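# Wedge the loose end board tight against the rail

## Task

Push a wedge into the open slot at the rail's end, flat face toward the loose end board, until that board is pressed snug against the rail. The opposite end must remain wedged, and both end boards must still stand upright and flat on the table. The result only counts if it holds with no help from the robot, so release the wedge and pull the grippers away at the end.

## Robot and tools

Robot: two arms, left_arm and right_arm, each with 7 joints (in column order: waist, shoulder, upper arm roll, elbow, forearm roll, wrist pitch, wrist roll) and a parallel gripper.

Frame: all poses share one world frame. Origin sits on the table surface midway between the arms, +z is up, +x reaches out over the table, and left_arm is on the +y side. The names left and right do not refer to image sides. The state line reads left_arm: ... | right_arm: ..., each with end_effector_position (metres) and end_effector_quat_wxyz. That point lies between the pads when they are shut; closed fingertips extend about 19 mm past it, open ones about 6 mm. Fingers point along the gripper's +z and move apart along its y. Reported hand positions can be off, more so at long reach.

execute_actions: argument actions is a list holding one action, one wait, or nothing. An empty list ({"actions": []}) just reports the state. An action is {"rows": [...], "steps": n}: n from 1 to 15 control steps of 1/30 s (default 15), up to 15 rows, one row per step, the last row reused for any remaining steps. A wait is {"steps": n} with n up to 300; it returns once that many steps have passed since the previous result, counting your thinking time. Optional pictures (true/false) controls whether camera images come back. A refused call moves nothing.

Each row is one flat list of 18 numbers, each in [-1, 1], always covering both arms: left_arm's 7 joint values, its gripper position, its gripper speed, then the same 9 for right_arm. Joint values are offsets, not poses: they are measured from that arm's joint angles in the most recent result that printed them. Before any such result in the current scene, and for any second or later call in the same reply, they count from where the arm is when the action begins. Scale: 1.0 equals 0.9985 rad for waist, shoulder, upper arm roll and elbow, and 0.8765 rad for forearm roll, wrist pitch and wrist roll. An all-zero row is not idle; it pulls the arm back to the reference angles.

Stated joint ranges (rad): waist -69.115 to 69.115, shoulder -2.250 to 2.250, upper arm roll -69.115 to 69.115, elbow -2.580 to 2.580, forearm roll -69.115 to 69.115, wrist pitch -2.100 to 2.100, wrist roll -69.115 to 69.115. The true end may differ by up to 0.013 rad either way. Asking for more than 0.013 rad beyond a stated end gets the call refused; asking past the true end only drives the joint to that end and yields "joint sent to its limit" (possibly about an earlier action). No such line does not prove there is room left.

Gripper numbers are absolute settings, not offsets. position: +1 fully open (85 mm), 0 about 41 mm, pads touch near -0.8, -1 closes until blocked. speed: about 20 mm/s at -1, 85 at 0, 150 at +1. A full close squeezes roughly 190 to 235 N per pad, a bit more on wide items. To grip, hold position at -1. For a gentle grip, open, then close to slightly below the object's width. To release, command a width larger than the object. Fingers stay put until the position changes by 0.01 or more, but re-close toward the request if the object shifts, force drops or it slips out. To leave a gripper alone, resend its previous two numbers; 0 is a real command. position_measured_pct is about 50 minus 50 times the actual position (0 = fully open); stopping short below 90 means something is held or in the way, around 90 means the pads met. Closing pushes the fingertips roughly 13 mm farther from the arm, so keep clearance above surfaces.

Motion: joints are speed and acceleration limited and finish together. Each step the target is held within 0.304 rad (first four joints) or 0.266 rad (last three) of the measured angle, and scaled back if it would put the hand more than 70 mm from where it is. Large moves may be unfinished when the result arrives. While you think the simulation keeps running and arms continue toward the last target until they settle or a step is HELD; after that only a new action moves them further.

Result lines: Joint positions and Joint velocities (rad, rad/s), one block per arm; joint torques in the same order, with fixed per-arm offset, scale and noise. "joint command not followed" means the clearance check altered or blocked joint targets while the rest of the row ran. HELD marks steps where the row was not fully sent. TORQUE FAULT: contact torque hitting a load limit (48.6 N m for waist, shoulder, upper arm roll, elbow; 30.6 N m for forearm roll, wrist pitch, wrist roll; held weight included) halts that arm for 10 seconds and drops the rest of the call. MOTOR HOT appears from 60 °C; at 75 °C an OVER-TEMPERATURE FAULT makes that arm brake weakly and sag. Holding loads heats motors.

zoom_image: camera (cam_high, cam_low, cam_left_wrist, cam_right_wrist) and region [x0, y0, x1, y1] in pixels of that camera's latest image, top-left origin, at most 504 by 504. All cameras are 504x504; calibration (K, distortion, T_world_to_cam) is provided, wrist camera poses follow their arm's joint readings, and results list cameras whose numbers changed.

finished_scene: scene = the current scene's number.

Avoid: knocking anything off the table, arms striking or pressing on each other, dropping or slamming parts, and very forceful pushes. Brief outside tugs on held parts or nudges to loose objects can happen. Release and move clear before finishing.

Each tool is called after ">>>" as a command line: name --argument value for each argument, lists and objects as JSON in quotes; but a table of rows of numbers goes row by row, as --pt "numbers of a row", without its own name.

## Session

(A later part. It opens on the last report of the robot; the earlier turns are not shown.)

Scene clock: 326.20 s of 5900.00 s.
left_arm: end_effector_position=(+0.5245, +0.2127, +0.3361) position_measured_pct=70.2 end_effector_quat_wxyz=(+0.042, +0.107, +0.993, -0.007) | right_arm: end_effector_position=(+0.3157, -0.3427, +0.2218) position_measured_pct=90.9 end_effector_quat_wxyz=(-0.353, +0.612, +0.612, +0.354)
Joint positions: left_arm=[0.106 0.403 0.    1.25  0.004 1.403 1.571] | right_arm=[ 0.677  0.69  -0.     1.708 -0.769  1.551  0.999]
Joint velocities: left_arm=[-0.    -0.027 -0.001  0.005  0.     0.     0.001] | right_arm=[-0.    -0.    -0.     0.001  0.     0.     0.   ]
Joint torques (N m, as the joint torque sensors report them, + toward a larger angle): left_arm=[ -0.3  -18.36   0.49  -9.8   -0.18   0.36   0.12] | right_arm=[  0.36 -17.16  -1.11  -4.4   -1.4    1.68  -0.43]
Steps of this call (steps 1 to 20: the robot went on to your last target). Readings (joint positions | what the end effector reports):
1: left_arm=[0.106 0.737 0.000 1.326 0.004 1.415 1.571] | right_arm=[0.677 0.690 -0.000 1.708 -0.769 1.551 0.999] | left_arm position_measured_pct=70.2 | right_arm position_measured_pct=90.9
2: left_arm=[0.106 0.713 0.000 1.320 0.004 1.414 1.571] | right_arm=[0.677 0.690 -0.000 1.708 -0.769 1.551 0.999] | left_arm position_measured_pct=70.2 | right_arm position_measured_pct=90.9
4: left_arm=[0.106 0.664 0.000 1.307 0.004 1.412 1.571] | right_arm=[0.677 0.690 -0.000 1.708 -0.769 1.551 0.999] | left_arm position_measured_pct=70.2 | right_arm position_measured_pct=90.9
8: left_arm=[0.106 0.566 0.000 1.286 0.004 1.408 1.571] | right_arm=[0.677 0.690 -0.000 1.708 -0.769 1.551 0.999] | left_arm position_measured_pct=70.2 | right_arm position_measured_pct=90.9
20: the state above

>>> execute_actions --actions '[{"rows": [[0.9,-0.003,0,0.0167,-0.9287,-0.1175,1.0,-1,-0.5, 0,0,0,0,0,0,0,-0.9,0]], "steps": 15}]' --pictures false

>>> execute_actions --actions '[{"steps": 10}]' --pictures false

Scene clock: 334.70 s of 5900.00 s.
left_arm: end_effector_position=(+0.5110, +0.0973, +0.3542) position_measured_pct=70.2 end_effector_quat_wxyz=(+0.154, +0.165, +0.967, +0.115) | right_arm: end_effector_position=(+0.3157, -0.3427, +0.2218) position_measured_pct=90.9 end_effector_quat_wxyz=(-0.353, +0.612, +0.612, +0.354)
Joint positions: left_arm=[ 0.524  0.401  0.     1.264 -0.357  1.313  1.931] | right_arm=[ 0.677  0.69  -0.     1.708 -0.769  1.551  0.999]
Joint velocities: left_arm=[ 1.048 -0.001  0.001  0.013 -0.923 -0.078  0.925] | right_arm=[ 0.     0.     0.     0.    -0.    -0.001  0.   ]
Joint torques (N m, as the joint torque sensors report them, + toward a larger angle): left_arm=[ -0.49 -18.74  -0.04 -10.    -1.29   0.29  -0.05] | right_arm=[  0.32 -17.25  -0.84  -4.47  -1.7    1.88  -0.18]
From where the robot then was, a joint's target lay farther than a number of 1.0 reaches, so one or more steps of this call were cut to that.
Steps of this call (steps 1 to 30: the robot went on to your last target; steps 31 to 90: nothing new was sent; then 5.00 s passed at rest; steps 91 to 105: all 15 steps of this action). Readings (joint positions | what the end effector reports):
91: left_arm=[0.108 0.400 -0.000 1.250 0.003 1.403 1.572] | right_arm=[0.677 0.690 -0.000 1.708 -0.769 1.551 0.999] | left_arm position_measured_pct=70.2 | right_arm position_measured_pct=90.9
92: left_arm=[0.114 0.400 -0.001 1.251 -0.002 1.401 1.576] | right_arm=[0.677 0.690 -0.000 1.708 -0.769 1.551 0.999] | left_arm position_measured_pct=70.2 | right_arm position_measured_pct=90.9
94: left_arm=[0.144 0.400 -0.002 1.252 -0.025 1.392 1.599] | right_arm=[0.677 0.690 -0.000 1.708 -0.769 1.551 0.999] | left_arm position_measured_pct=70.2 | right_arm position_measured_pct=90.9
98: left_arm=[0.269 0.400 -0.002 1.258 -0.131 1.354 1.705] | right_arm=[0.677 0.690 -0.000 1.708 -0.769 1.551 0.999] | left_arm position_measured_pct=70.2 | right_arm position_measured_pct=90.9
105: the state above

Scene clock: 335.03 s of 5900.00 s.
left_arm: end_effector_position=(+0.4729, -0.0036, +0.3969) position_measured_pct=70.2 end_effector_quat_wxyz=(+0.286, +0.197, +0.924, +0.158) | right_arm: end_effector_position=(+0.3157, -0.3427, +0.2218) position_measured_pct=90.9 end_effector_quat_wxyz=(-0.353, +0.612, +0.612, +0.354)
Joint positions: left_arm=[ 0.853  0.401  0.     1.266 -0.655  1.302  2.236] | right_arm=[ 0.677  0.69  -0.     1.708 -0.769  1.551  0.999]
Joint velocities: left_arm=[ 0.923 -0.001  0.     0.001 -0.937 -0.015  1.143] | right_arm=[-0.001  0.    -0.001  0.001 -0.     0.001 -0.   ]
Joint torques (N m, as the joint torque sensors report them, + toward a larger angle): left_arm=[ -0.25 -18.7   -0.21 -10.26  -2.15   0.34   0.16] | right_arm=[  0.12 -17.18  -1.32  -4.17  -1.8    1.8   -0.31]
Steps of this call (steps 1 to 10: the robot went on to your last target). Readings (joint positions | what the end effector reports):
1: left_arm=[0.559 0.401 0.000 1.265 -0.387 1.311 1.961] | right_arm=[0.677 0.690 -0.000 1.708 -0.769 1.551 0.999] | left_arm position_measured_pct=70.2 | right_arm position_measured_pct=90.9
2: left_arm=[0.593 0.401 0.000 1.265 -0.418 1.309 1.992] | right_arm=[0.677 0.690 -0.000 1.708 -0.769 1.551 0.999] | left_arm position_measured_pct=70.2 | right_arm position_measured_pct=90.9
4: left_arm=[0.661 0.401 0.000 1.265 -0.477 1.306 2.051] | right_arm=[0.677 0.690 -0.000 1.708 -0.769 1.551 0.999] | left_arm position_measured_pct=70.2 | right_arm position_measured_pct=90.9
8: left_arm=[0.790 0.401 0.000 1.266 -0.593 1.303 2.167] | right_arm=[0.677 0.690 -0.000 1.708 -0.769 1.551 0.999] | left_arm position_measured_pct=70.2 | right_arm position_measured_pct=90.9
10: the state above

>>> execute_actions --actions '[{"rows": [[0.4971,0.1241,0,0.0007,-0.1764,-0.002,1.0,-1,-0.5, 0,0,0,0,0,0,0,-0.9,0]], "steps": 15}]' --pictures false

Scene clock: 340.60 s of 5900.00 s.
left_arm: end_effector_position=(+0.3244, -0.1620, +0.3726) position_measured_pct=70.2 end_effector_quat_wxyz=(+0.378, +0.168, +0.908, +0.067) | right_arm: end_effector_position=(+0.3157, -0.3427, +0.2218) position_measured_pct=90.9 end_effector_quat_wxyz=(-0.353, +0.612, +0.612, +0.354)
Joint positions: left_arm=[ 1.281  0.501  0.001  1.267 -0.809  1.3    2.795] | right_arm=[ 0.677  0.69  -0.     1.708 -0.769  1.551  0.999]
Joint velocities: left_arm=[ 0.438  0.156  0.014  0.005  0.006 -0.     1.215] | right_arm=[-0.001  0.    -0.     0.001 -0.     0.001  0.   ]
Joint torques (N m, as the joint torque sensors report them, + toward a larger angle): left_arm=[ -2.57 -21.77  -1.69  -9.88  -2.64   0.95   0.15] | right_arm=[  0.23 -17.39  -1.48  -4.93  -1.48   1.73  -0.54]
Steps of this call (steps 1 to 30: the robot went on to your last target; steps 31 to 90: nothing new was sent; then 2.07 s passed at rest; steps 91 to 105: all 15 steps of this action). Readings (joint positions | what the end effector reports):
91: left_arm=[1.006 0.400 -0.000 1.266 -0.810 1.300 2.448] | right_arm=[0.677 0.690 -0.000 1.708 -0.769 1.551 0.999] | left_arm position_measured_pct=70.2 | right_arm position_measured_pct=90.9
92: left_arm=[1.013 0.403 -0.002 1.266 -0.811 1.301 2.452] | right_arm=[0.677 0.690 -0.000 1.708 -0.769 1.551 0.999] | left_arm position_measured_pct=70.2 | right_arm position_measured_pct=90.9
94: left_arm=[1.042 0.415 -0.003 1.266 -0.812 1.301 2.476] | right_arm=[0.677 0.690 -0.000 1.708 -0.769 1.551 0.999] | left_arm position_measured_pct=70.2 | right_arm position_measured_pct=90.9
98: left_arm=[1.134 0.449 -0.001 1.266 -0.810 1.300 2.559] | right_arm=[0.677 0.690 -0.000 1.708 -0.769 1.551 0.999] | left_arm position_measured_pct=70.2 | right_arm position_measured_pct=90.9
105: the state above

>>> execute_actions --actions '[{"rows": [[0.0685,0.0239,-0.001,-0.0003,-0.0007,0.0003,0.4459,-1,-0.5, 0,0,0,0,0,0,0,-0.9,0]], "steps": 15}]'

Scene clock: 345.13 s of 5900.00 s.
left_arm: end_effector_position=(+0.2898, -0.1822, +0.3597) position_measured_pct=70.2 end_effector_quat_wxyz=(+0.382, +0.024, +0.924, -0.010) | right_arm: end_effector_position=(+0.3157, -0.3427, +0.2218) position_measured_pct=90.9 end_effector_quat_wxyz=(-0.353, +0.612, +0.612, +0.354)
Joint positions: left_arm=[ 1.349  0.525  0.     1.266 -0.81   1.3    3.186] | right_arm=[ 0.677  0.69  -0.     1.708 -0.769  1.551  0.999]
Joint velocities: left_arm=[ 0.    -0.     0.     0.001  0.    -0.    -0.002] | right_arm=[ 0.001 -0.     0.    -0.     0.     0.001  0.   ]
Joint torques (N m, as the joint torque sensors report them, + toward a larger angle): left_arm=[ -0.29 -20.33  -0.21  -9.54  -2.05   0.7    0.14] | right_arm=[  0.03 -17.54  -1.    -4.56  -1.78   1.69  -0.47]
Steps of this call (steps 1 to 30: the robot went on to your last target; steps 31 to 90: nothing new was sent; then 1.03 s passed at rest; steps 91 to 105: all 15 steps of this action). Readings (joint positions | what the end effector reports):
91: left_arm=[1.349 0.525 0.000 1.267 -0.809 1.301 3.114] | right_arm=[0.677 0.690 -0.000 1.708 -0.769 1.551 0.999] | left_arm position_measured_pct=70.2 | right_arm position_measured_pct=90.9
92: left_arm=[1.349 0.525 0.000 1.267 -0.809 1.301 3.124] | right_arm=[0.677 0.690 -0.000 1.708 -0.769 1.551 0.999] | left_arm position_measured_pct=70.2 | right_arm position_measured_pct=90.9
94: left_arm=[1.349 0.525 0.000 1.267 -0.810 1.300 3.161] | right_arm=[0.677 0.690 -0.000 1.708 -0.769 1.551 0.999] | left_arm position_measured_pct=70.2 | right_arm position_measured_pct=90.9
98: left_arm=[1.349 0.525 0.000 1.266 -0.810 1.300 3.185] | right_arm=[0.677 0.690 -0.000 1.708 -0.769 1.551 0.999] | left_arm position_measured_pct=70.2 | right_arm position_measured_pct=90.9
105: the state above
camera_calibration (this result's frames):
cam_left_wrist: T_world_to_cam=[[-0.00888623, 0.999959, 0.00196012, 0.176829], [0.710623, 0.00493591, 0.703556, -0.403766], [0.703517, 0.00764487, -0.710637, 0.196765], [0, 0, 0, 1]] pos_world=[0.15007, -0.176333, 0.423554]
cam_right_wrist: T_world_to_cam=[[0.998288, 0.0119059, 0.0572602, -0.325431], [0.0553664, -0.50782, -0.859682, 0.0554372], [0.0188426, 0.861381, -0.50761, 0.544237], [0, 0, 0, 1]] pos_world=[0.31155, -0.436769, 0.342553]

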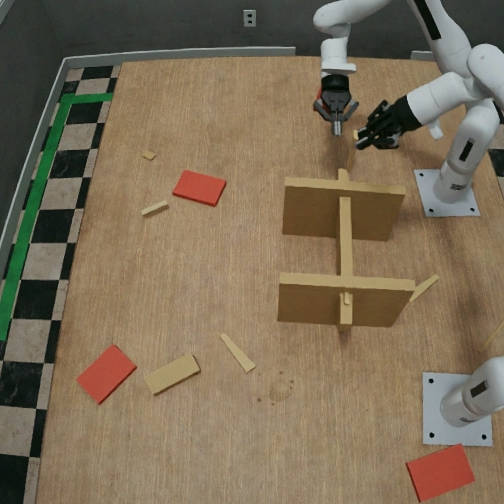

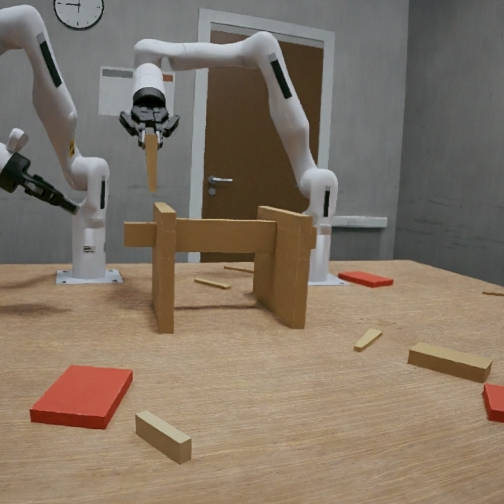

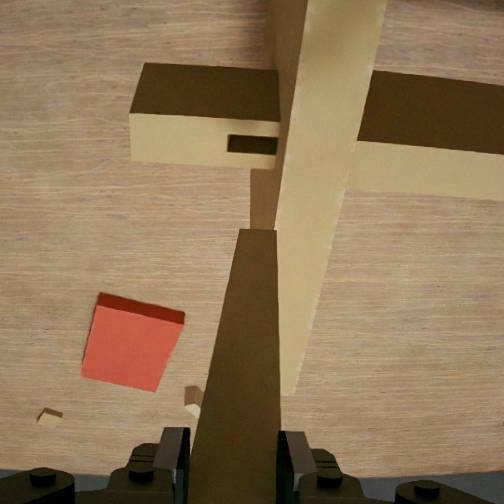

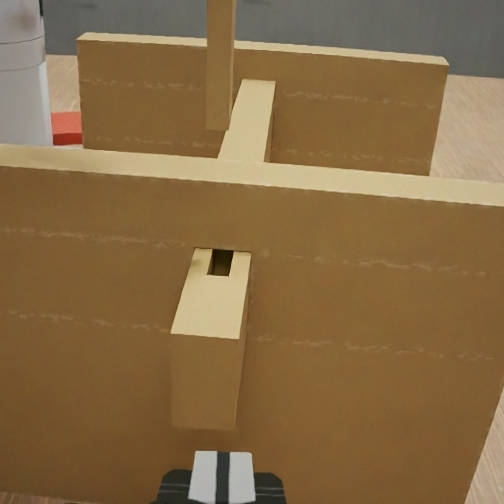

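>>> zoom_image --camera "cam_right_wrist" --region '[150, 0, 300, 300]'

>>> zoom_image --camera "cam_left_wrist" --region '[180, 90, 360, 270]'

>>> zoom_image --camera "cam_low" --region '[100, 110, 200, 260]'

Region (150, 0, 300, 300) of cam_right_wrist's 504x504 image, scaled by 1.680.

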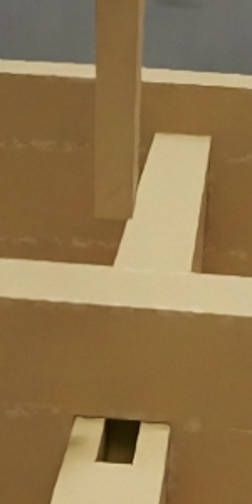

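Region (180, 90, 360, 270) of cam_left_wrist's 504x504 image, scaled by 2.800.

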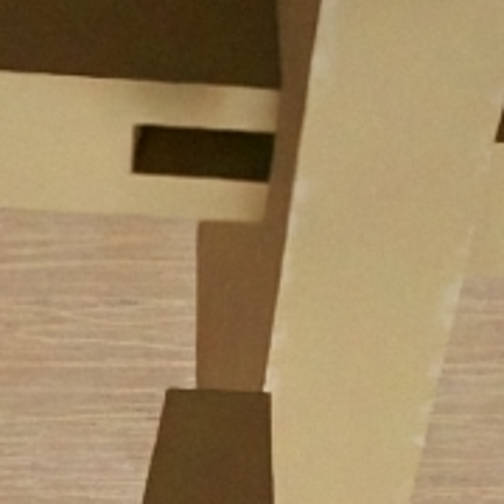

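Region (100, 110, 200, 260) of cam_low's 504x504 image, scaled by 3.360, with more detail than that image has.

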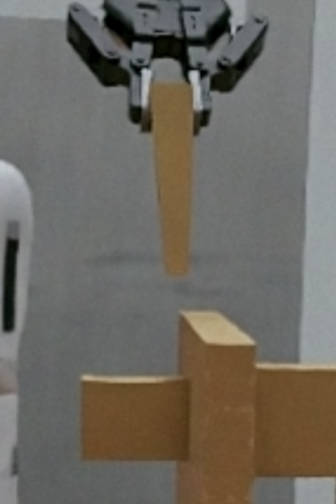

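>>> execute_actions --actions '[{"rows": [[-0.0022,0.03545,0,0.11197,-0.04267,-0.12333,0.12105,-1,-0.5, 0,0,0,0,0,0,0,-0.9,0]], "steps": 15}]'

Scene clock: 388.90 s of 5900.00 s.
left_arm: end_effector_position=(+0.2907, -0.1837, +0.3078) position_measured_pct=70.2 end_effector_quat_wxyz=(+0.382, +0.028, +0.923, -0.012) | right_arm: end_effector_position=(+0.3157, -0.3427, +0.2218) position_measured_pct=90.9 end_effector_quat_wxyz=(-0.353, +0.612, +0.612, +0.354)
Joint positions: left_arm=[ 1.347  0.56   0.     1.378 -0.847  1.192  3.292] | right_arm=[ 0.677  0.69  -0.     1.708 -0.769  1.551  0.999]
Joint velocities: left_arm=[ 0.     0.001 -0.     0.002 -0.    -0.001 -0.001] | right_arm=[-0.001  0.     0.    -0.002 -0.    -0.002 -0.   ]
Joint torques (N m, as the joint torque sensors report them, + toward a larger angle): left_arm=[ -0.33 -20.58  -0.24  -9.52  -1.94   0.92   0.  ] | right_arm=[  0.05 -17.57  -1.3   -4.73  -1.62   1.97  -0.37]
Steps of this call (steps 1 to 15: the robot went on to your last target; steps 16 to 90: nothing new was sent; then 40.27 s passed at rest; steps 91 to 105: all 15 steps of this action). Readings (joint positions | what the end effector reports):
91: left_arm=[1.349 0.525 0.000 1.267 -0.810 1.299 3.187] | right_arm=[0.677 0.690 -0.000 1.708 -0.769 1.551 0.999] | left_arm position_measured_pct=70.2 | right_arm position_measured_pct=90.9
92: left_arm=[1.349 0.527 0.000 1.273 -0.812 1.294 3.192] | right_arm=[0.677 0.690 -0.000 1.708 -0.769 1.551 0.999] | left_arm position_measured_pct=70.2 | right_arm position_measured_pct=90.9
94: left_arm=[1.348 0.535 0.000 1.299 -0.821 1.269 3.217] | right_arm=[0.677 0.690 -0.000 1.708 -0.769 1.551 0.999] | left_arm position_measured_pct=70.2 | right_arm position_measured_pct=90.9
98: left_arm=[1.347 0.557 0.001 1.368 -0.843 1.202 3.283] | right_arm=[0.677 0.690 -0.000 1.708 -0.769 1.551 0.999] | left_arm position_measured_pct=70.2 | right_arm position_measured_pct=90.9
105: the state above
camera_calibration (this result's frames):
cam_left_wrist: T_world_to_cam=[[0.000965776, 0.999998, 0.00196888, 0.175503], [0.71066, -0.00207151, 0.703532, -0.369175], [0.703535, 0.000719748, -0.710661, 0.157955], [0, 0, 0, 1]] pos_world=[0.151061, -0.176381, 0.371633]
cam_right_wrist: T_world_to_cam=[[0.998288, 0.0119048, 0.0572616, -0.325433], [0.0553671, -0.507821, -0.859682, 0.0554361], [0.0188443, 0.86138, -0.507611, 0.544237], [0, 0, 0, 1]] pos_world=[0.311551, -0.436769, 0.342553]

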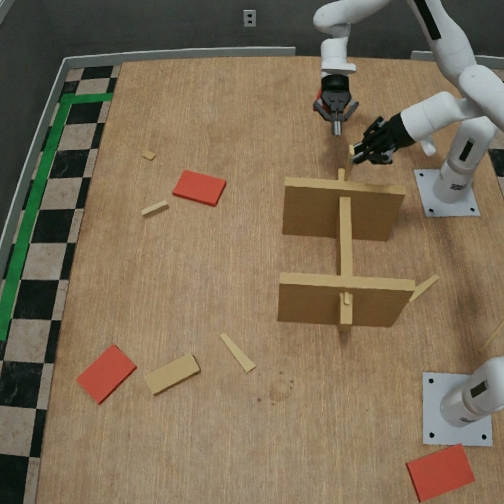

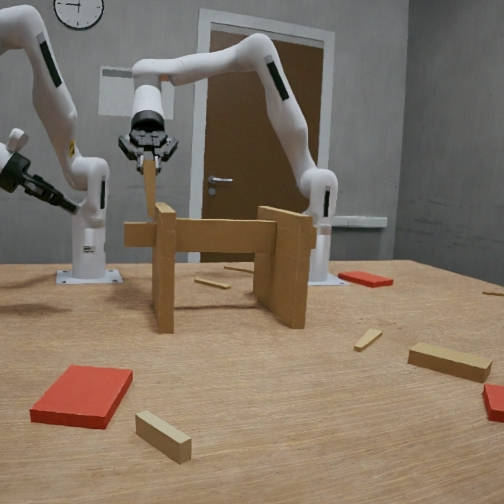

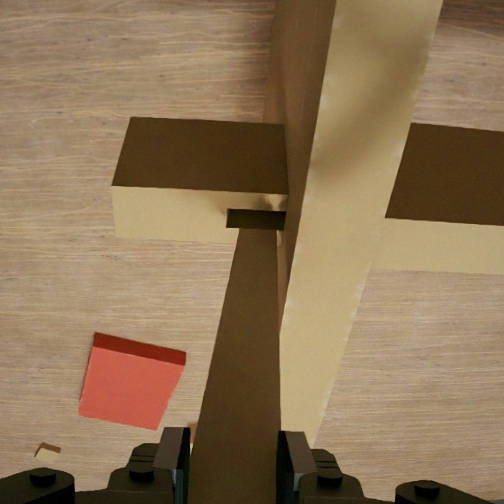

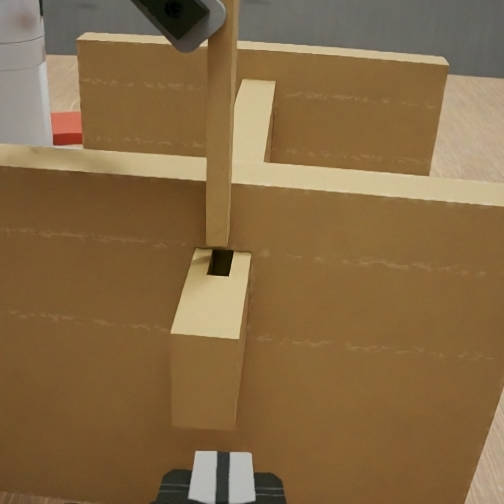

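>>> zoom_image --camera "cam_right_wrist" --region '[185, 210, 265, 290]'

>>> zoom_image --camera "cam_left_wrist" --region '[210, 180, 310, 280]'

>>> zoom_image --camera "cam_right_wrist" --region '[170, 0, 270, 100]'

Region (185, 210, 265, 290) of cam_right_wrist's 504x504 image, scaled by 6.300.

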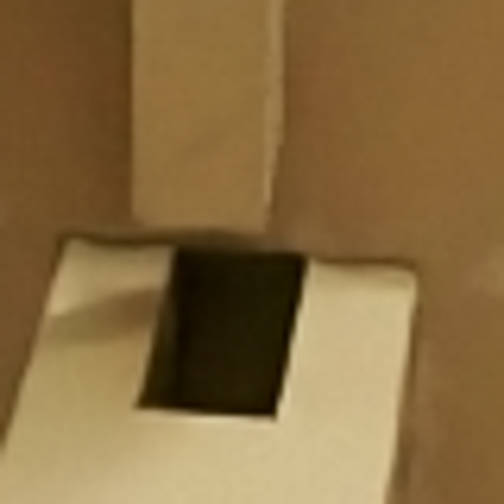

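Region (210, 180, 310, 280) of cam_left_wrist's 504x504 image, scaled by 5.040.

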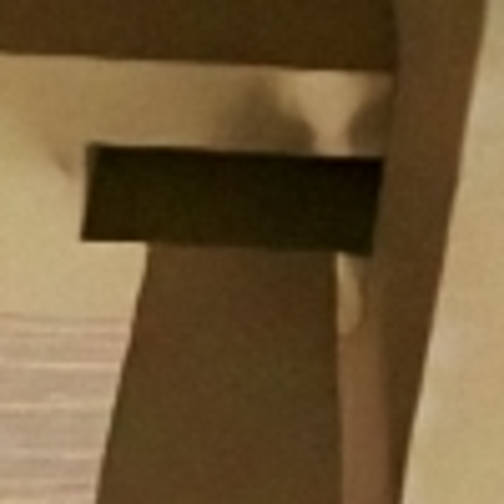

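Region (170, 0, 270, 100) of cam_right_wrist's 504x504 image, scaled by 5.040.

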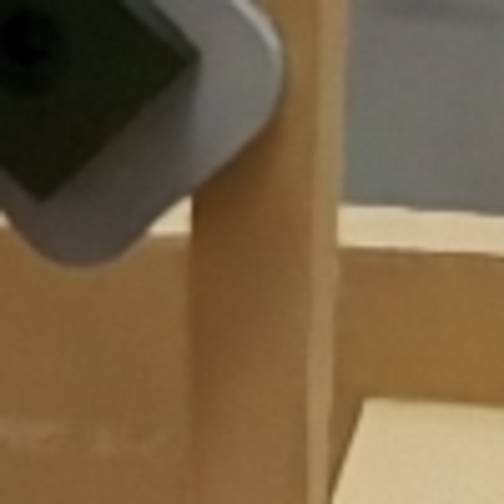

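>>> execute_actions --actions '[{"rows": [[-0.00212,0.00715,0,0.01471,-0.0077,-0.01819,0.01848,-1,-0.5, 0,0,0,0,0,0,0,-0.9,0]], "steps": 12}]'

>>> zoom_image --camera "cam_right_wrist" --region '[185, 210, 265, 290]'

>>> zoom_image --camera "cam_left_wrist" --region '[210, 180, 310, 280]'

Scene clock: 434.70 s of 5900.00 s.
left_arm: end_effector_position=(+0.2917, -0.1836, +0.2998) position_measured_pct=70.2 end_effector_quat_wxyz=(+0.382, +0.028, +0.924, -0.012) | right_arm: end_effector_position=(+0.3157, -0.3427, +0.2218) position_measured_pct=90.9 end_effector_quat_wxyz=(-0.353, +0.612, +0.612, +0.354)
Joint positions: left_arm=[ 1.345  0.567  0.     1.393 -0.854  1.176  3.308] | right_arm=[ 0.677  0.69  -0.     1.708 -0.769  1.551  0.999]
Joint velocities: left_arm=[-0.001  0.001  0.    -0.001 -0.    -0.     0.   ] | right_arm=[-0.001  0.001 -0.    -0.002 -0.    -0.001  0.   ]
Joint torques (N m, as the joint torque sensors report them, + toward a larger angle): left_arm=[ -0.28 -20.6   -0.33  -9.27  -1.95   0.93   0.1 ] | right_arm=[ -0.02 -17.61  -1.3   -4.64  -1.43   1.82  -0.27]
Steps of this call (steps 1 to 15: the robot went on to your last target; steps 16 to 90: nothing new was sent; then 42.40 s passed at rest; steps 91 to 102: all 12 steps of this action). Readings (joint positions | what the end effector reports):
91: left_arm=[1.347 0.561 0.000 1.379 -0.848 1.191 3.293] | right_arm=[0.677 0.690 -0.000 1.708 -0.769 1.551 0.999] | left_arm position_measured_pct=70.2 | right_arm position_measured_pct=90.9
92: left_arm=[1.346 0.563 0.001 1.383 -0.850 1.187 3.298] | right_arm=[0.677 0.690 -0.000 1.708 -0.769 1.551 0.999] | left_arm position_measured_pct=70.2 | right_arm position_measured_pct=90.9
94: left_arm=[1.345 0.566 0.000 1.390 -0.852 1.179 3.305] | right_arm=[0.677 0.690 -0.000 1.708 -0.769 1.551 0.999] | left_arm position_measured_pct=70.2 | right_arm position_measured_pct=90.9
98: left_arm=[1.345 0.567 0.000 1.393 -0.854 1.176 3.308] | right_arm=[0.677 0.690 -0.000 1.708 -0.769 1.551 0.999] | left_arm position_measured_pct=70.2 | right_arm position_measured_pct=90.9
102: the state above
camera_calibration (this result's frames):
cam_left_wrist: T_world_to_cam=[[0.00104468, 0.999998, 0.0019493, 0.175443], [0.710784, -0.0021137, 0.703407, -0.364296], [0.703409, 0.000650694, -0.710785, 0.151605], [0, 0, 0, 1]] pos_world=[0.152113, -0.176311, 0.363664]
cam_right_wrist: T_world_to_cam=[[0.998288, 0.0119041, 0.0572632, -0.325434], [0.0553681, -0.507822, -0.859681, 0.055435], [0.0188458, 0.86138, -0.507611, 0.544236], [0, 0, 0, 1]] pos_world=[0.311551, -0.436769, 0.342552]

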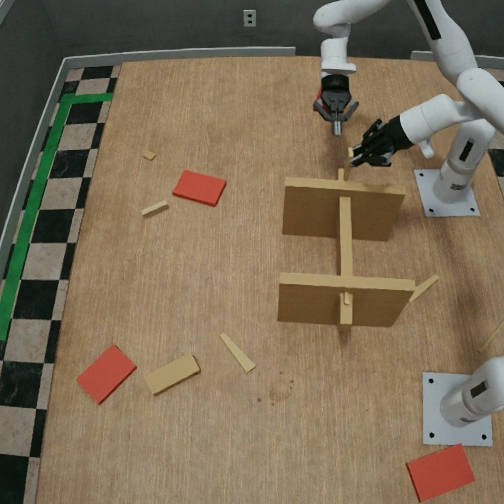

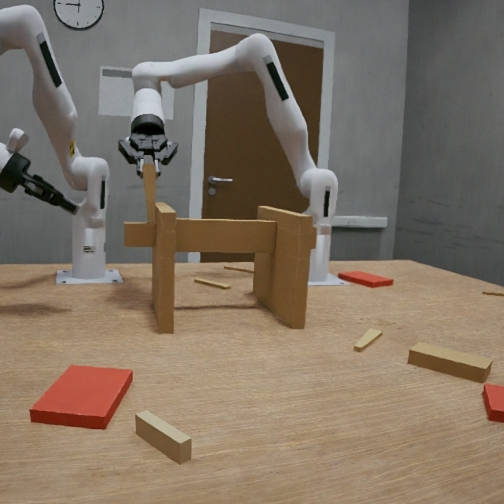

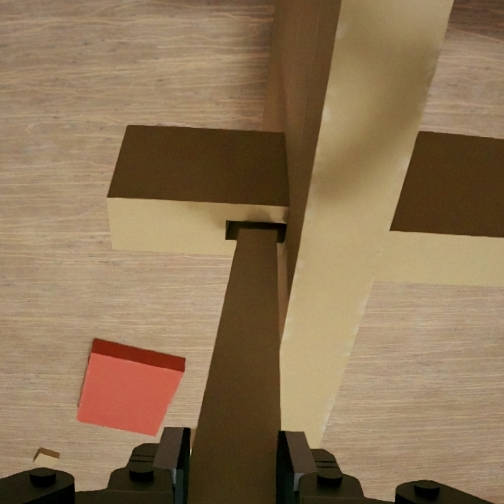

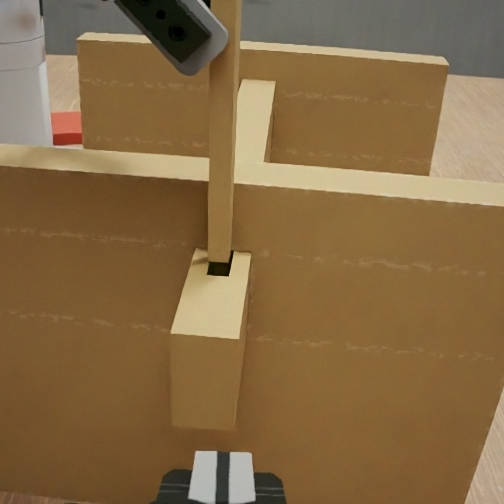

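Region (185, 210, 265, 290) of cam_right_wrist's 504x504 image, scaled by 6.300.

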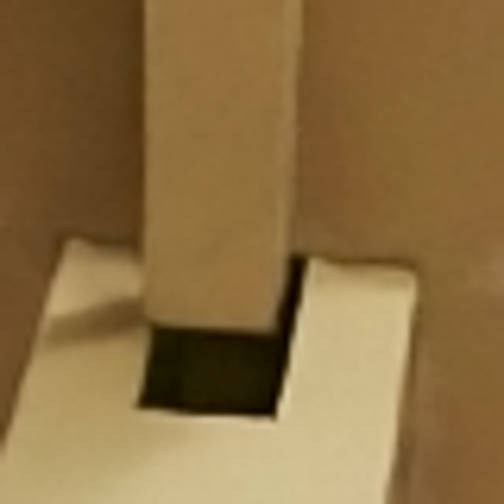

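Region (210, 180, 310, 280) of cam_left_wrist's 504x504 image, scaled by 5.040.

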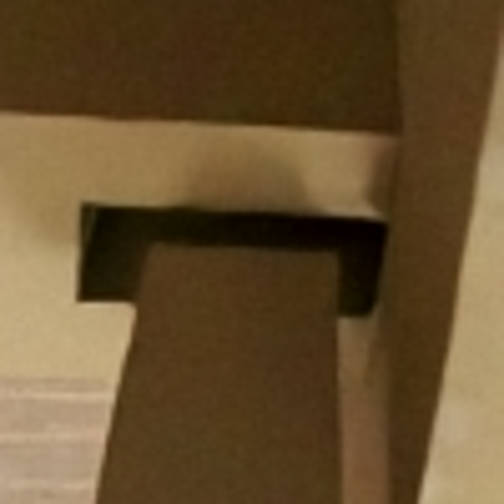

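>>> execute_actions --actions '[{"rows": [[-0.00048,0.00095,0,0.00177,-0.001,-0.0024,0.0022,-1,-0.5, 0,0,0,0,0,0,0,-0.9,0],[-0.00048,0.0019,0,0.00355,-0.002,-0.0044,0.0047,-1,-0.5, 0,0,0,0,0,0,0,-0.9,0],[-0.00048,0.0028,0,0.0053,-0.003,-0.0064,0.0073,-1,-0.5, 0,0,0,0,0,0,0,-0.9,0],[-0.00048,0.0038,0,0.0071,-0.004,-0.0085,0.0098,-1,-0.5, 0,0,0,0,0,0,0,-0.9,0],[-0.00048,0.0047,0,0.0089,-0.005,-0.0105,0.0124,-1,-0.5, 0,0,0,0,0,0,0,-0.9,0],[-0.00048,0.0057,0,0.0106,-0.006,-0.0125,0.0149,-1,-0.5, 0,0,0,0,0,0,0,-0.9,0],[-0.00048,0.0066,0,0.0124,-0.007,-0.0146,0.0175,-1,-0.5, 0,0,0,0,0,0,0,-0.9,0],[-0.00048,0.0076,0,0.0142,-0.008,-0.0166,0.02,-1,-0.5, 0,0,0,0,0,0,0,-0.9,0],[-0.00048,0.0085,0,0.016,-0.009,-0.0186,0.0226,-1,-0.5, 0,0,0,0,0,0,0,-0.9,0],[-0.00048,0.00946,0,0.01773,-0.01007,-0.02065,0.0251,-1,-0.5, 0,0,0,0,0,0,0,-0.9,0]], "steps": 15}]'

>>> zoom_image --camera "cam_right_wrist" --region '[185, 210, 265, 290]'

Scene clock: 452.17 s of 5900.00 s.
left_arm: end_effector_position=(+0.2919, -0.1836, +0.2900) position_measured_pct=70.2 end_effector_quat_wxyz=(+0.382, +0.028, +0.924, -0.012) | right_arm: end_effector_position=(+0.3157, -0.3427, +0.2218) position_measured_pct=90.9 end_effector_quat_wxyz=(-0.353, +0.612, +0.612, +0.354)
Joint positions: left_arm=[ 1.344  0.577  0.     1.41  -0.862  1.158  3.33 ] | right_arm=[ 0.677  0.69  -0.     1.708 -0.769  1.551  0.999]
Joint velocities: left_arm=[-0.     0.003 -0.     0.005 -0.002 -0.004  0.006] | right_arm=[-0.    -0.     0.     0.001 -0.     0.001 -0.   ]
Joint torques (N m, as the joint torque sensors report them, + toward a larger angle): left_arm=[ -0.27 -20.56  -0.4   -9.27  -1.81   1.08   0.1 ] | right_arm=[  0.1  -17.54  -1.42  -4.6   -1.36   1.77  -0.21]
Steps of this call (steps 1 to 15: the robot went on to your last target; steps 16 to 90: nothing new was sent; then 13.97 s passed at rest; steps 91 to 105: all 15 steps of this action). Readings (joint positions | what the end effector reports):
91: left_arm=[1.345 0.568 0.000 1.393 -0.854 1.176 3.309] | right_arm=[0.677 0.690 -0.000 1.708 -0.769 1.551 0.999] | left_arm position_measured_pct=70.2 | right_arm position_measured_pct=90.9
92: left_arm=[1.345 0.568 0.000 1.394 -0.854 1.175 3.310] | right_arm=[0.677 0.690 -0.000 1.708 -0.769 1.551 0.999] | left_arm position_measured_pct=70.2 | right_arm position_measured_pct=90.9
94: left_arm=[1.344 0.570 0.000 1.396 -0.856 1.172 3.313] | right_arm=[0.677 0.690 -0.000 1.708 -0.769 1.551 0.999] | left_arm position_measured_pct=70.2 | right_arm position_measured_pct=90.9
98: left_arm=[1.344 0.573 0.000 1.403 -0.859 1.166 3.321] | right_arm=[0.677 0.690 -0.000 1.708 -0.769 1.551 0.999] | left_arm position_measured_pct=70.2 | right_arm position_measured_pct=90.9
105: the state above
camera_calibration (this result's frames):
cam_left_wrist: T_world_to_cam=[[0.00105588, 0.999998, 0.00187177, 0.175464], [0.71081, -0.0020671, 0.703381, -0.35752], [0.703383, 0.000587793, -0.710811, 0.144439], [0, 0, 0, 1]] pos_world=[0.152348, -0.176288, 0.353813]
cam_right_wrist: T_world_to_cam=[[0.998288, 0.0119031, 0.0572647, -0.325436], [0.0553688, -0.507822, -0.859681, 0.0554339], [0.0188474, 0.86138, -0.507612, 0.544236], [0, 0, 0, 1]] pos_world=[0.311552, -0.43677, 0.342552]

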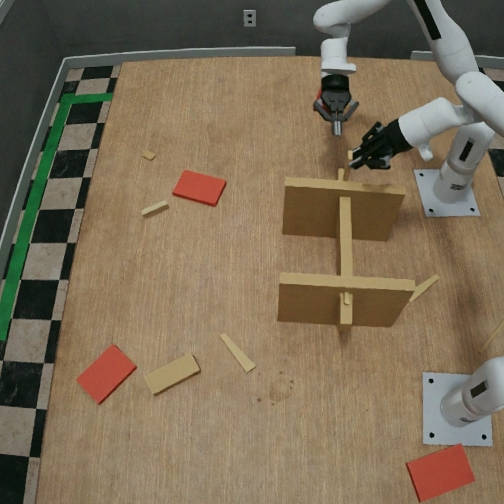

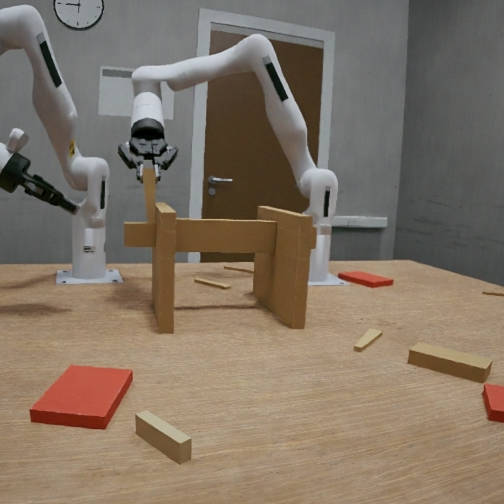

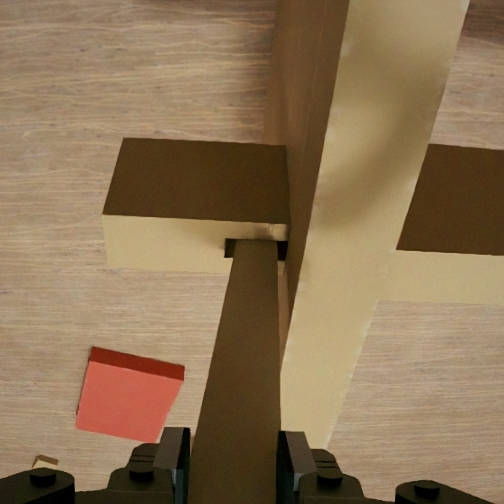

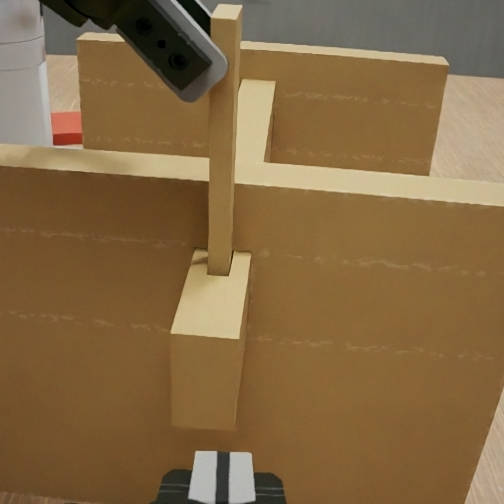

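Region (185, 210, 265, 290) of cam_right_wrist's 504x504 image, scaled by 6.300.

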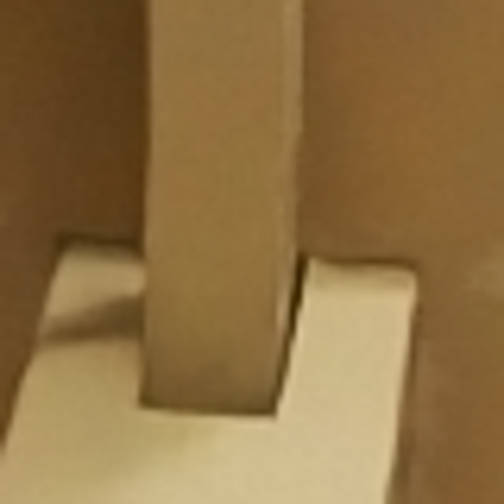

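>>> execute_actions --actions '[{"rows": [[-0.00004,0.0018,0,0.00409,-0.00225,-0.00439,0.00554,-1,-0.5, 0,0,0,0,0,0,0,-0.9,0],[-0.00008,0.00362,0,0.00814,-0.00452,-0.00876,0.01108,-1,-0.5, 0,0,0,0,0,0,0,-0.9,0],[-0.00013,0.00547,0,0.01215,-0.00681,-0.01311,0.01664,-1,-0.5, 0,0,0,0,0,0,0,-0.9,0],[-0.00017,0.00735,0,0.01613,-0.00913,-0.01745,0.02221,-1,-0.5, 0,0,0,0,0,0,0,-0.9,0],[-0.00021,0.00925,0,0.02008,-0.01147,-0.02177,0.02779,-1,-0.5, 0,0,0,0,0,0,0,-0.9,0],[-0.00025,0.01118,0,0.02398,-0.01383,-0.02607,0.03337,-1,-0.5, 0,0,0,0,0,0,0,-0.9,0],[-0.00029,0.01314,0,0.02786,-0.01622,-0.03035,0.03897,-1,-0.5, 0,0,0,0,0,0,0,-0.9,0],[-0.00034,0.01512,0,0.03169,-0.01863,-0.03462,0.04458,-1,-0.5, 0,0,0,0,0,0,0,-0.9,0],[-0.00038,0.01713,0,0.03549,-0.02107,-0.03886,0.0502,-1,-0.5, 0,0,0,0,0,0,0,-0.9,0],[-0.00042,0.01916,0,0.03926,-0.02353,-0.04309,0.05583,-1,-0.5, 0,0,0,0,0,0,0,-0.9,0]], "steps": 15}]'

Scene clock: 490.20 s of 5900.00 s.
left_arm: end_effector_position=(+0.2920, -0.1824, +0.2693) position_measured_pct=70.2 end_effector_quat_wxyz=(+0.382, +0.028, +0.924, -0.012) | right_arm: end_effector_position=(+0.3157, -0.3427, +0.2218) position_measured_pct=90.9 end_effector_quat_wxyz=(-0.352, +0.612, +0.612, +0.354)
Joint positions: left_arm=[ 1.344  0.596  0.     1.449 -0.883  1.121  3.378] | right_arm=[ 0.677  0.69  -0.     1.708 -0.769  1.551  0.999]
Joint velocities: left_arm=[ 0.     0.005 -0.     0.008 -0.005 -0.008  0.01 ] | right_arm=[ 0.001  0.    -0.    -0.     0.    -0.001 -0.   ]
Joint torques (N m, as the joint torque sensors report them, + toward a larger angle): left_arm=[ -0.14 -21.04  -0.39  -9.04  -1.76   1.02   0.01] | right_arm=[  0.04 -16.84  -1.14  -4.43  -1.39   1.85  -0.42]
Steps of this call (steps 1 to 15: the robot went on to your last target; steps 16 to 90: nothing new was sent; then 34.53 s passed at rest; steps 91 to 105: all 15 steps of this action). Readings (joint positions | what the end effector reports):
91: left_arm=[1.344 0.577 0.000 1.411 -0.863 1.158 3.331] | right_arm=[0.677 0.690 -0.000 1.708 -0.769 1.551 0.999] | left_arm position_measured_pct=70.2 | right_arm position_measured_pct=90.9
92: left_arm=[1.344 0.578 0.000 1.413 -0.864 1.156 3.333] | right_arm=[0.677 0.690 -0.000 1.708 -0.769 1.551 0.999] | left_arm position_measured_pct=70.2 | right_arm position_measured_pct=90.9
94: left_arm=[1.344 0.580 0.000 1.418 -0.866 1.151 3.340] | right_arm=[0.677 0.690 -0.000 1.708 -0.769 1.551 0.999] | left_arm position_measured_pct=70.2 | right_arm position_measured_pct=90.9
98: left_arm=[1.344 0.587 0.000 1.433 -0.874 1.137 3.358] | right_arm=[0.677 0.690 -0.000 1.708 -0.769 1.551 0.999] | left_arm position_measured_pct=70.2 | right_arm position_measured_pct=90.9
105: the state above
camera_calibration (this result's frames):
cam_left_wrist: T_world_to_cam=[[0.000997613, 0.999998, 0.00169344, 0.174382], [0.710851, -0.00190022, 0.70334, -0.342979], [0.703342, 0.000502122, -0.710852, 0.129708], [0, 0, 0, 1]] pos_world=[0.152404, -0.175099, 0.333139]
cam_right_wrist: T_world_to_cam=[[0.998288, 0.0119022, 0.0572662, -0.325438], [0.0553696, -0.507823, -0.85968, 0.0554328], [0.018849, 0.861379, -0.507613, 0.544236], [0, 0, 0, 1]] pos_world=[0.311553, -0.43677, 0.342552]

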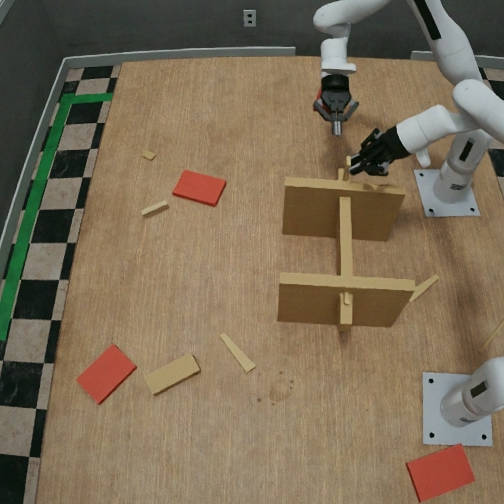

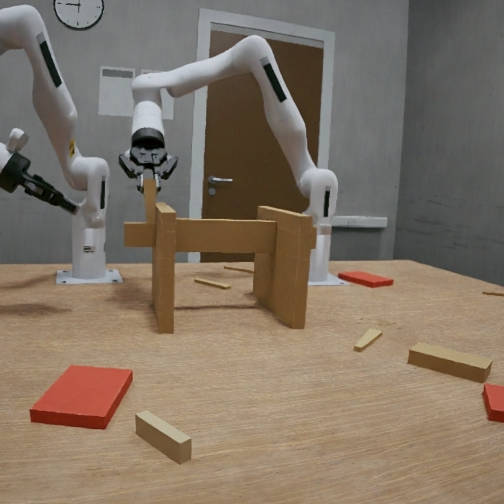

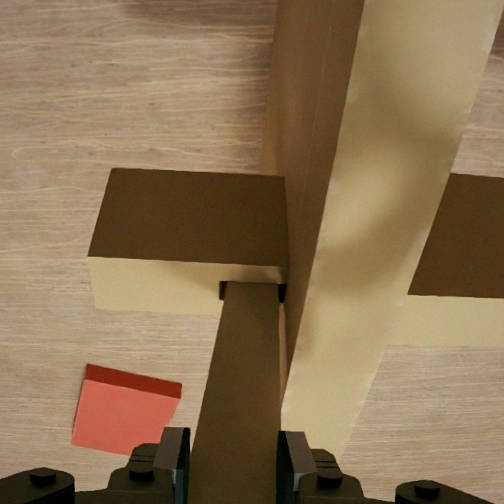

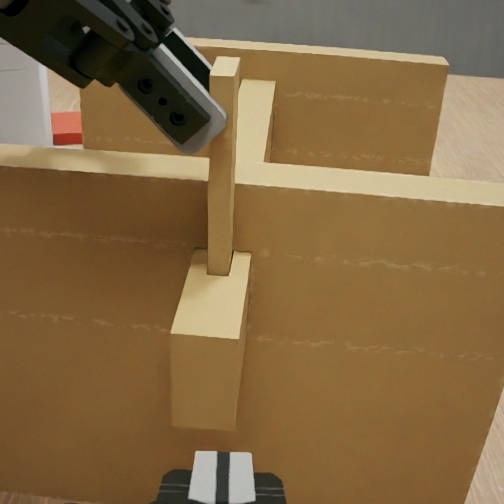

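>>> execute_actions --actions '[{"rows": [[-0.00004,0.00206,0,0.00373,-0.00248,-0.00421,0.00564,-1,-0.5, 0,0,0,0,0,0,0,-0.9,0],[-0.00008,0.00415,0,0.00742,-0.00499,-0.0084,0.01129,-1,-0.5, 0,0,0,0,0,0,0,-0.9,0],[-0.00013,0.00626,0,0.01108,-0.00752,-0.01258,0.01696,-1,-0.5, 0,0,0,0,0,0,0,-0.9,0],[-0.00017,0.00839,0,0.0147,-0.01008,-0.01673,0.02263,-1,-0.5, 0,0,0,0,0,0,0,-0.9,0],[-0.00021,0.01056,0,0.01828,-0.01266,-0.02087,0.02831,-1,-0.5, 0,0,0,0,0,0,0,-0.9,0],[-0.00025,0.01275,0,0.02183,-0.01526,-0.025,0.034,-1,-0.5, 0,0,0,0,0,0,0,-0.9,0],[-0.00029,0.01496,0,0.02534,-0.01789,-0.0291,0.03971,-1,-0.5, 0,0,0,0,0,0,0,-0.9,0],[-0.00034,0.01721,0,0.02882,-0.02054,-0.03318,0.04542,-1,-0.5, 0,0,0,0,0,0,0,-0.9,0],[-0.00038,0.01948,0,0.03226,-0.02321,-0.03725,0.05115,-1,-0.5, 0,0,0,0,0,0,0,-0.9,0],[-0.00042,0.02177,0,0.03567,-0.0259,-0.04131,0.05687,-1,-0.5, 0,0,0,0,0,0,0,-0.9,0]], "steps": 15}]'

Scene clock: 501.40 s of 5900.00 s.
left_arm: end_effector_position=(+0.2921, -0.1812, +0.2486) position_measured_pct=70.2 end_effector_quat_wxyz=(+0.382, +0.028, +0.924, -0.012) | right_arm: end_effector_position=(+0.3157, -0.3427, +0.2218) position_measured_pct=90.9 end_effector_quat_wxyz=(-0.352, +0.612, +0.612, +0.354)
Joint positions: left_arm=[ 1.344  0.617  0.     1.484 -0.905  1.085  3.428] | right_arm=[ 0.677  0.69  -0.     1.708 -0.769  1.551  0.999]
Joint velocities: left_arm=[-0.001  0.007 -0.     0.008 -0.006 -0.008  0.01 ] | right_arm=[ 0.    -0.    -0.001 -0.     0.    -0.001  0.   ]
Joint torques (N m, as the joint torque sensors report them, + toward a larger angle): left_arm=[ -0.2  -21.32  -0.3   -8.69  -1.77   1.25   0.08] | right_arm=[  0.01 -17.15  -0.98  -4.5   -1.52   1.87  -0.53]
Steps of this call (steps 1 to 15: the robot went on to your last target; steps 16 to 90: nothing new was sent; then 7.70 s passed at rest; steps 91 to 105: all 15 steps of this action). Readings (joint positions | what the end effector reports):
91: left_arm=[1.344 0.596 0.000 1.450 -0.883 1.120 3.380] | right_arm=[0.677 0.690 -0.000 1.708 -0.769 1.551 0.999] | left_arm position_measured_pct=70.2 | right_arm position_measured_pct=90.9
92: left_arm=[1.344 0.597 0.000 1.451 -0.884 1.119 3.382] | right_arm=[0.677 0.690 -0.000 1.708 -0.769 1.551 0.999] | left_arm position_measured_pct=70.2 | right_arm position_measured_pct=90.9
94: left_arm=[1.344 0.600 0.000 1.456 -0.887 1.114 3.388] | right_arm=[0.677 0.690 -0.000 1.708 -0.769 1.551 0.999] | left_arm position_measured_pct=70.2 | right_arm position_measured_pct=90.9
98: left_arm=[1.344 0.608 0.000 1.470 -0.896 1.100 3.407] | right_arm=[0.677 0.690 -0.000 1.708 -0.769 1.551 0.999] | left_arm position_measured_pct=70.2 | right_arm position_measured_pct=90.9
105: the state above
camera_calibration (this result's frames):
cam_left_wrist: T_world_to_cam=[[0.000970545, 0.999998, 0.00145129, 0.173336], [0.710865, -0.00171066, 0.703326, -0.328463], [0.703328, 0.000349063, -0.710866, 0.114963], [0, 0, 0, 1]] pos_world=[0.152468, -0.173937, 0.312488]
cam_right_wrist: T_world_to_cam=[[0.998288, 0.0119012, 0.0572677, -0.325439], [0.0553704, -0.507824, -0.85968, 0.0554317], [0.0188507, 0.861379, -0.507613, 0.544235], [0, 0, 0, 1]] pos_world=[0.311554, -0.43677, 0.342552]

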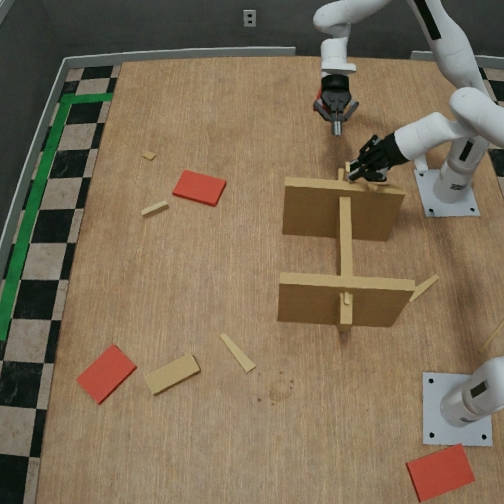

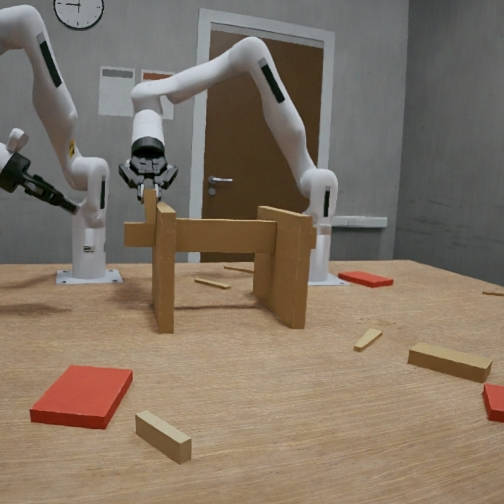

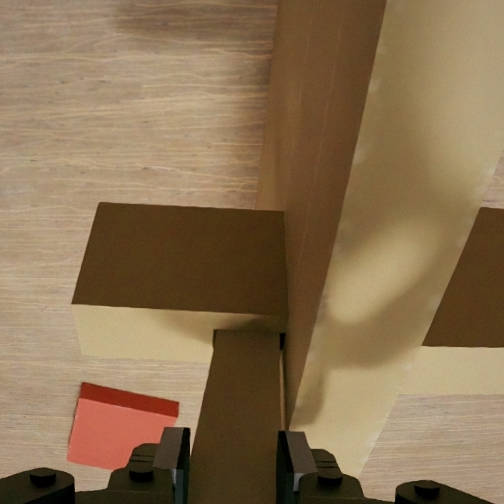

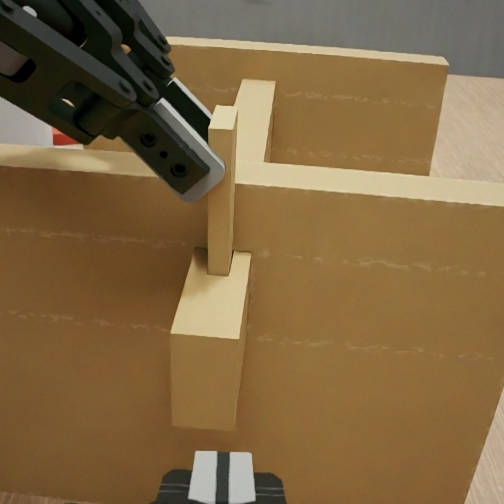

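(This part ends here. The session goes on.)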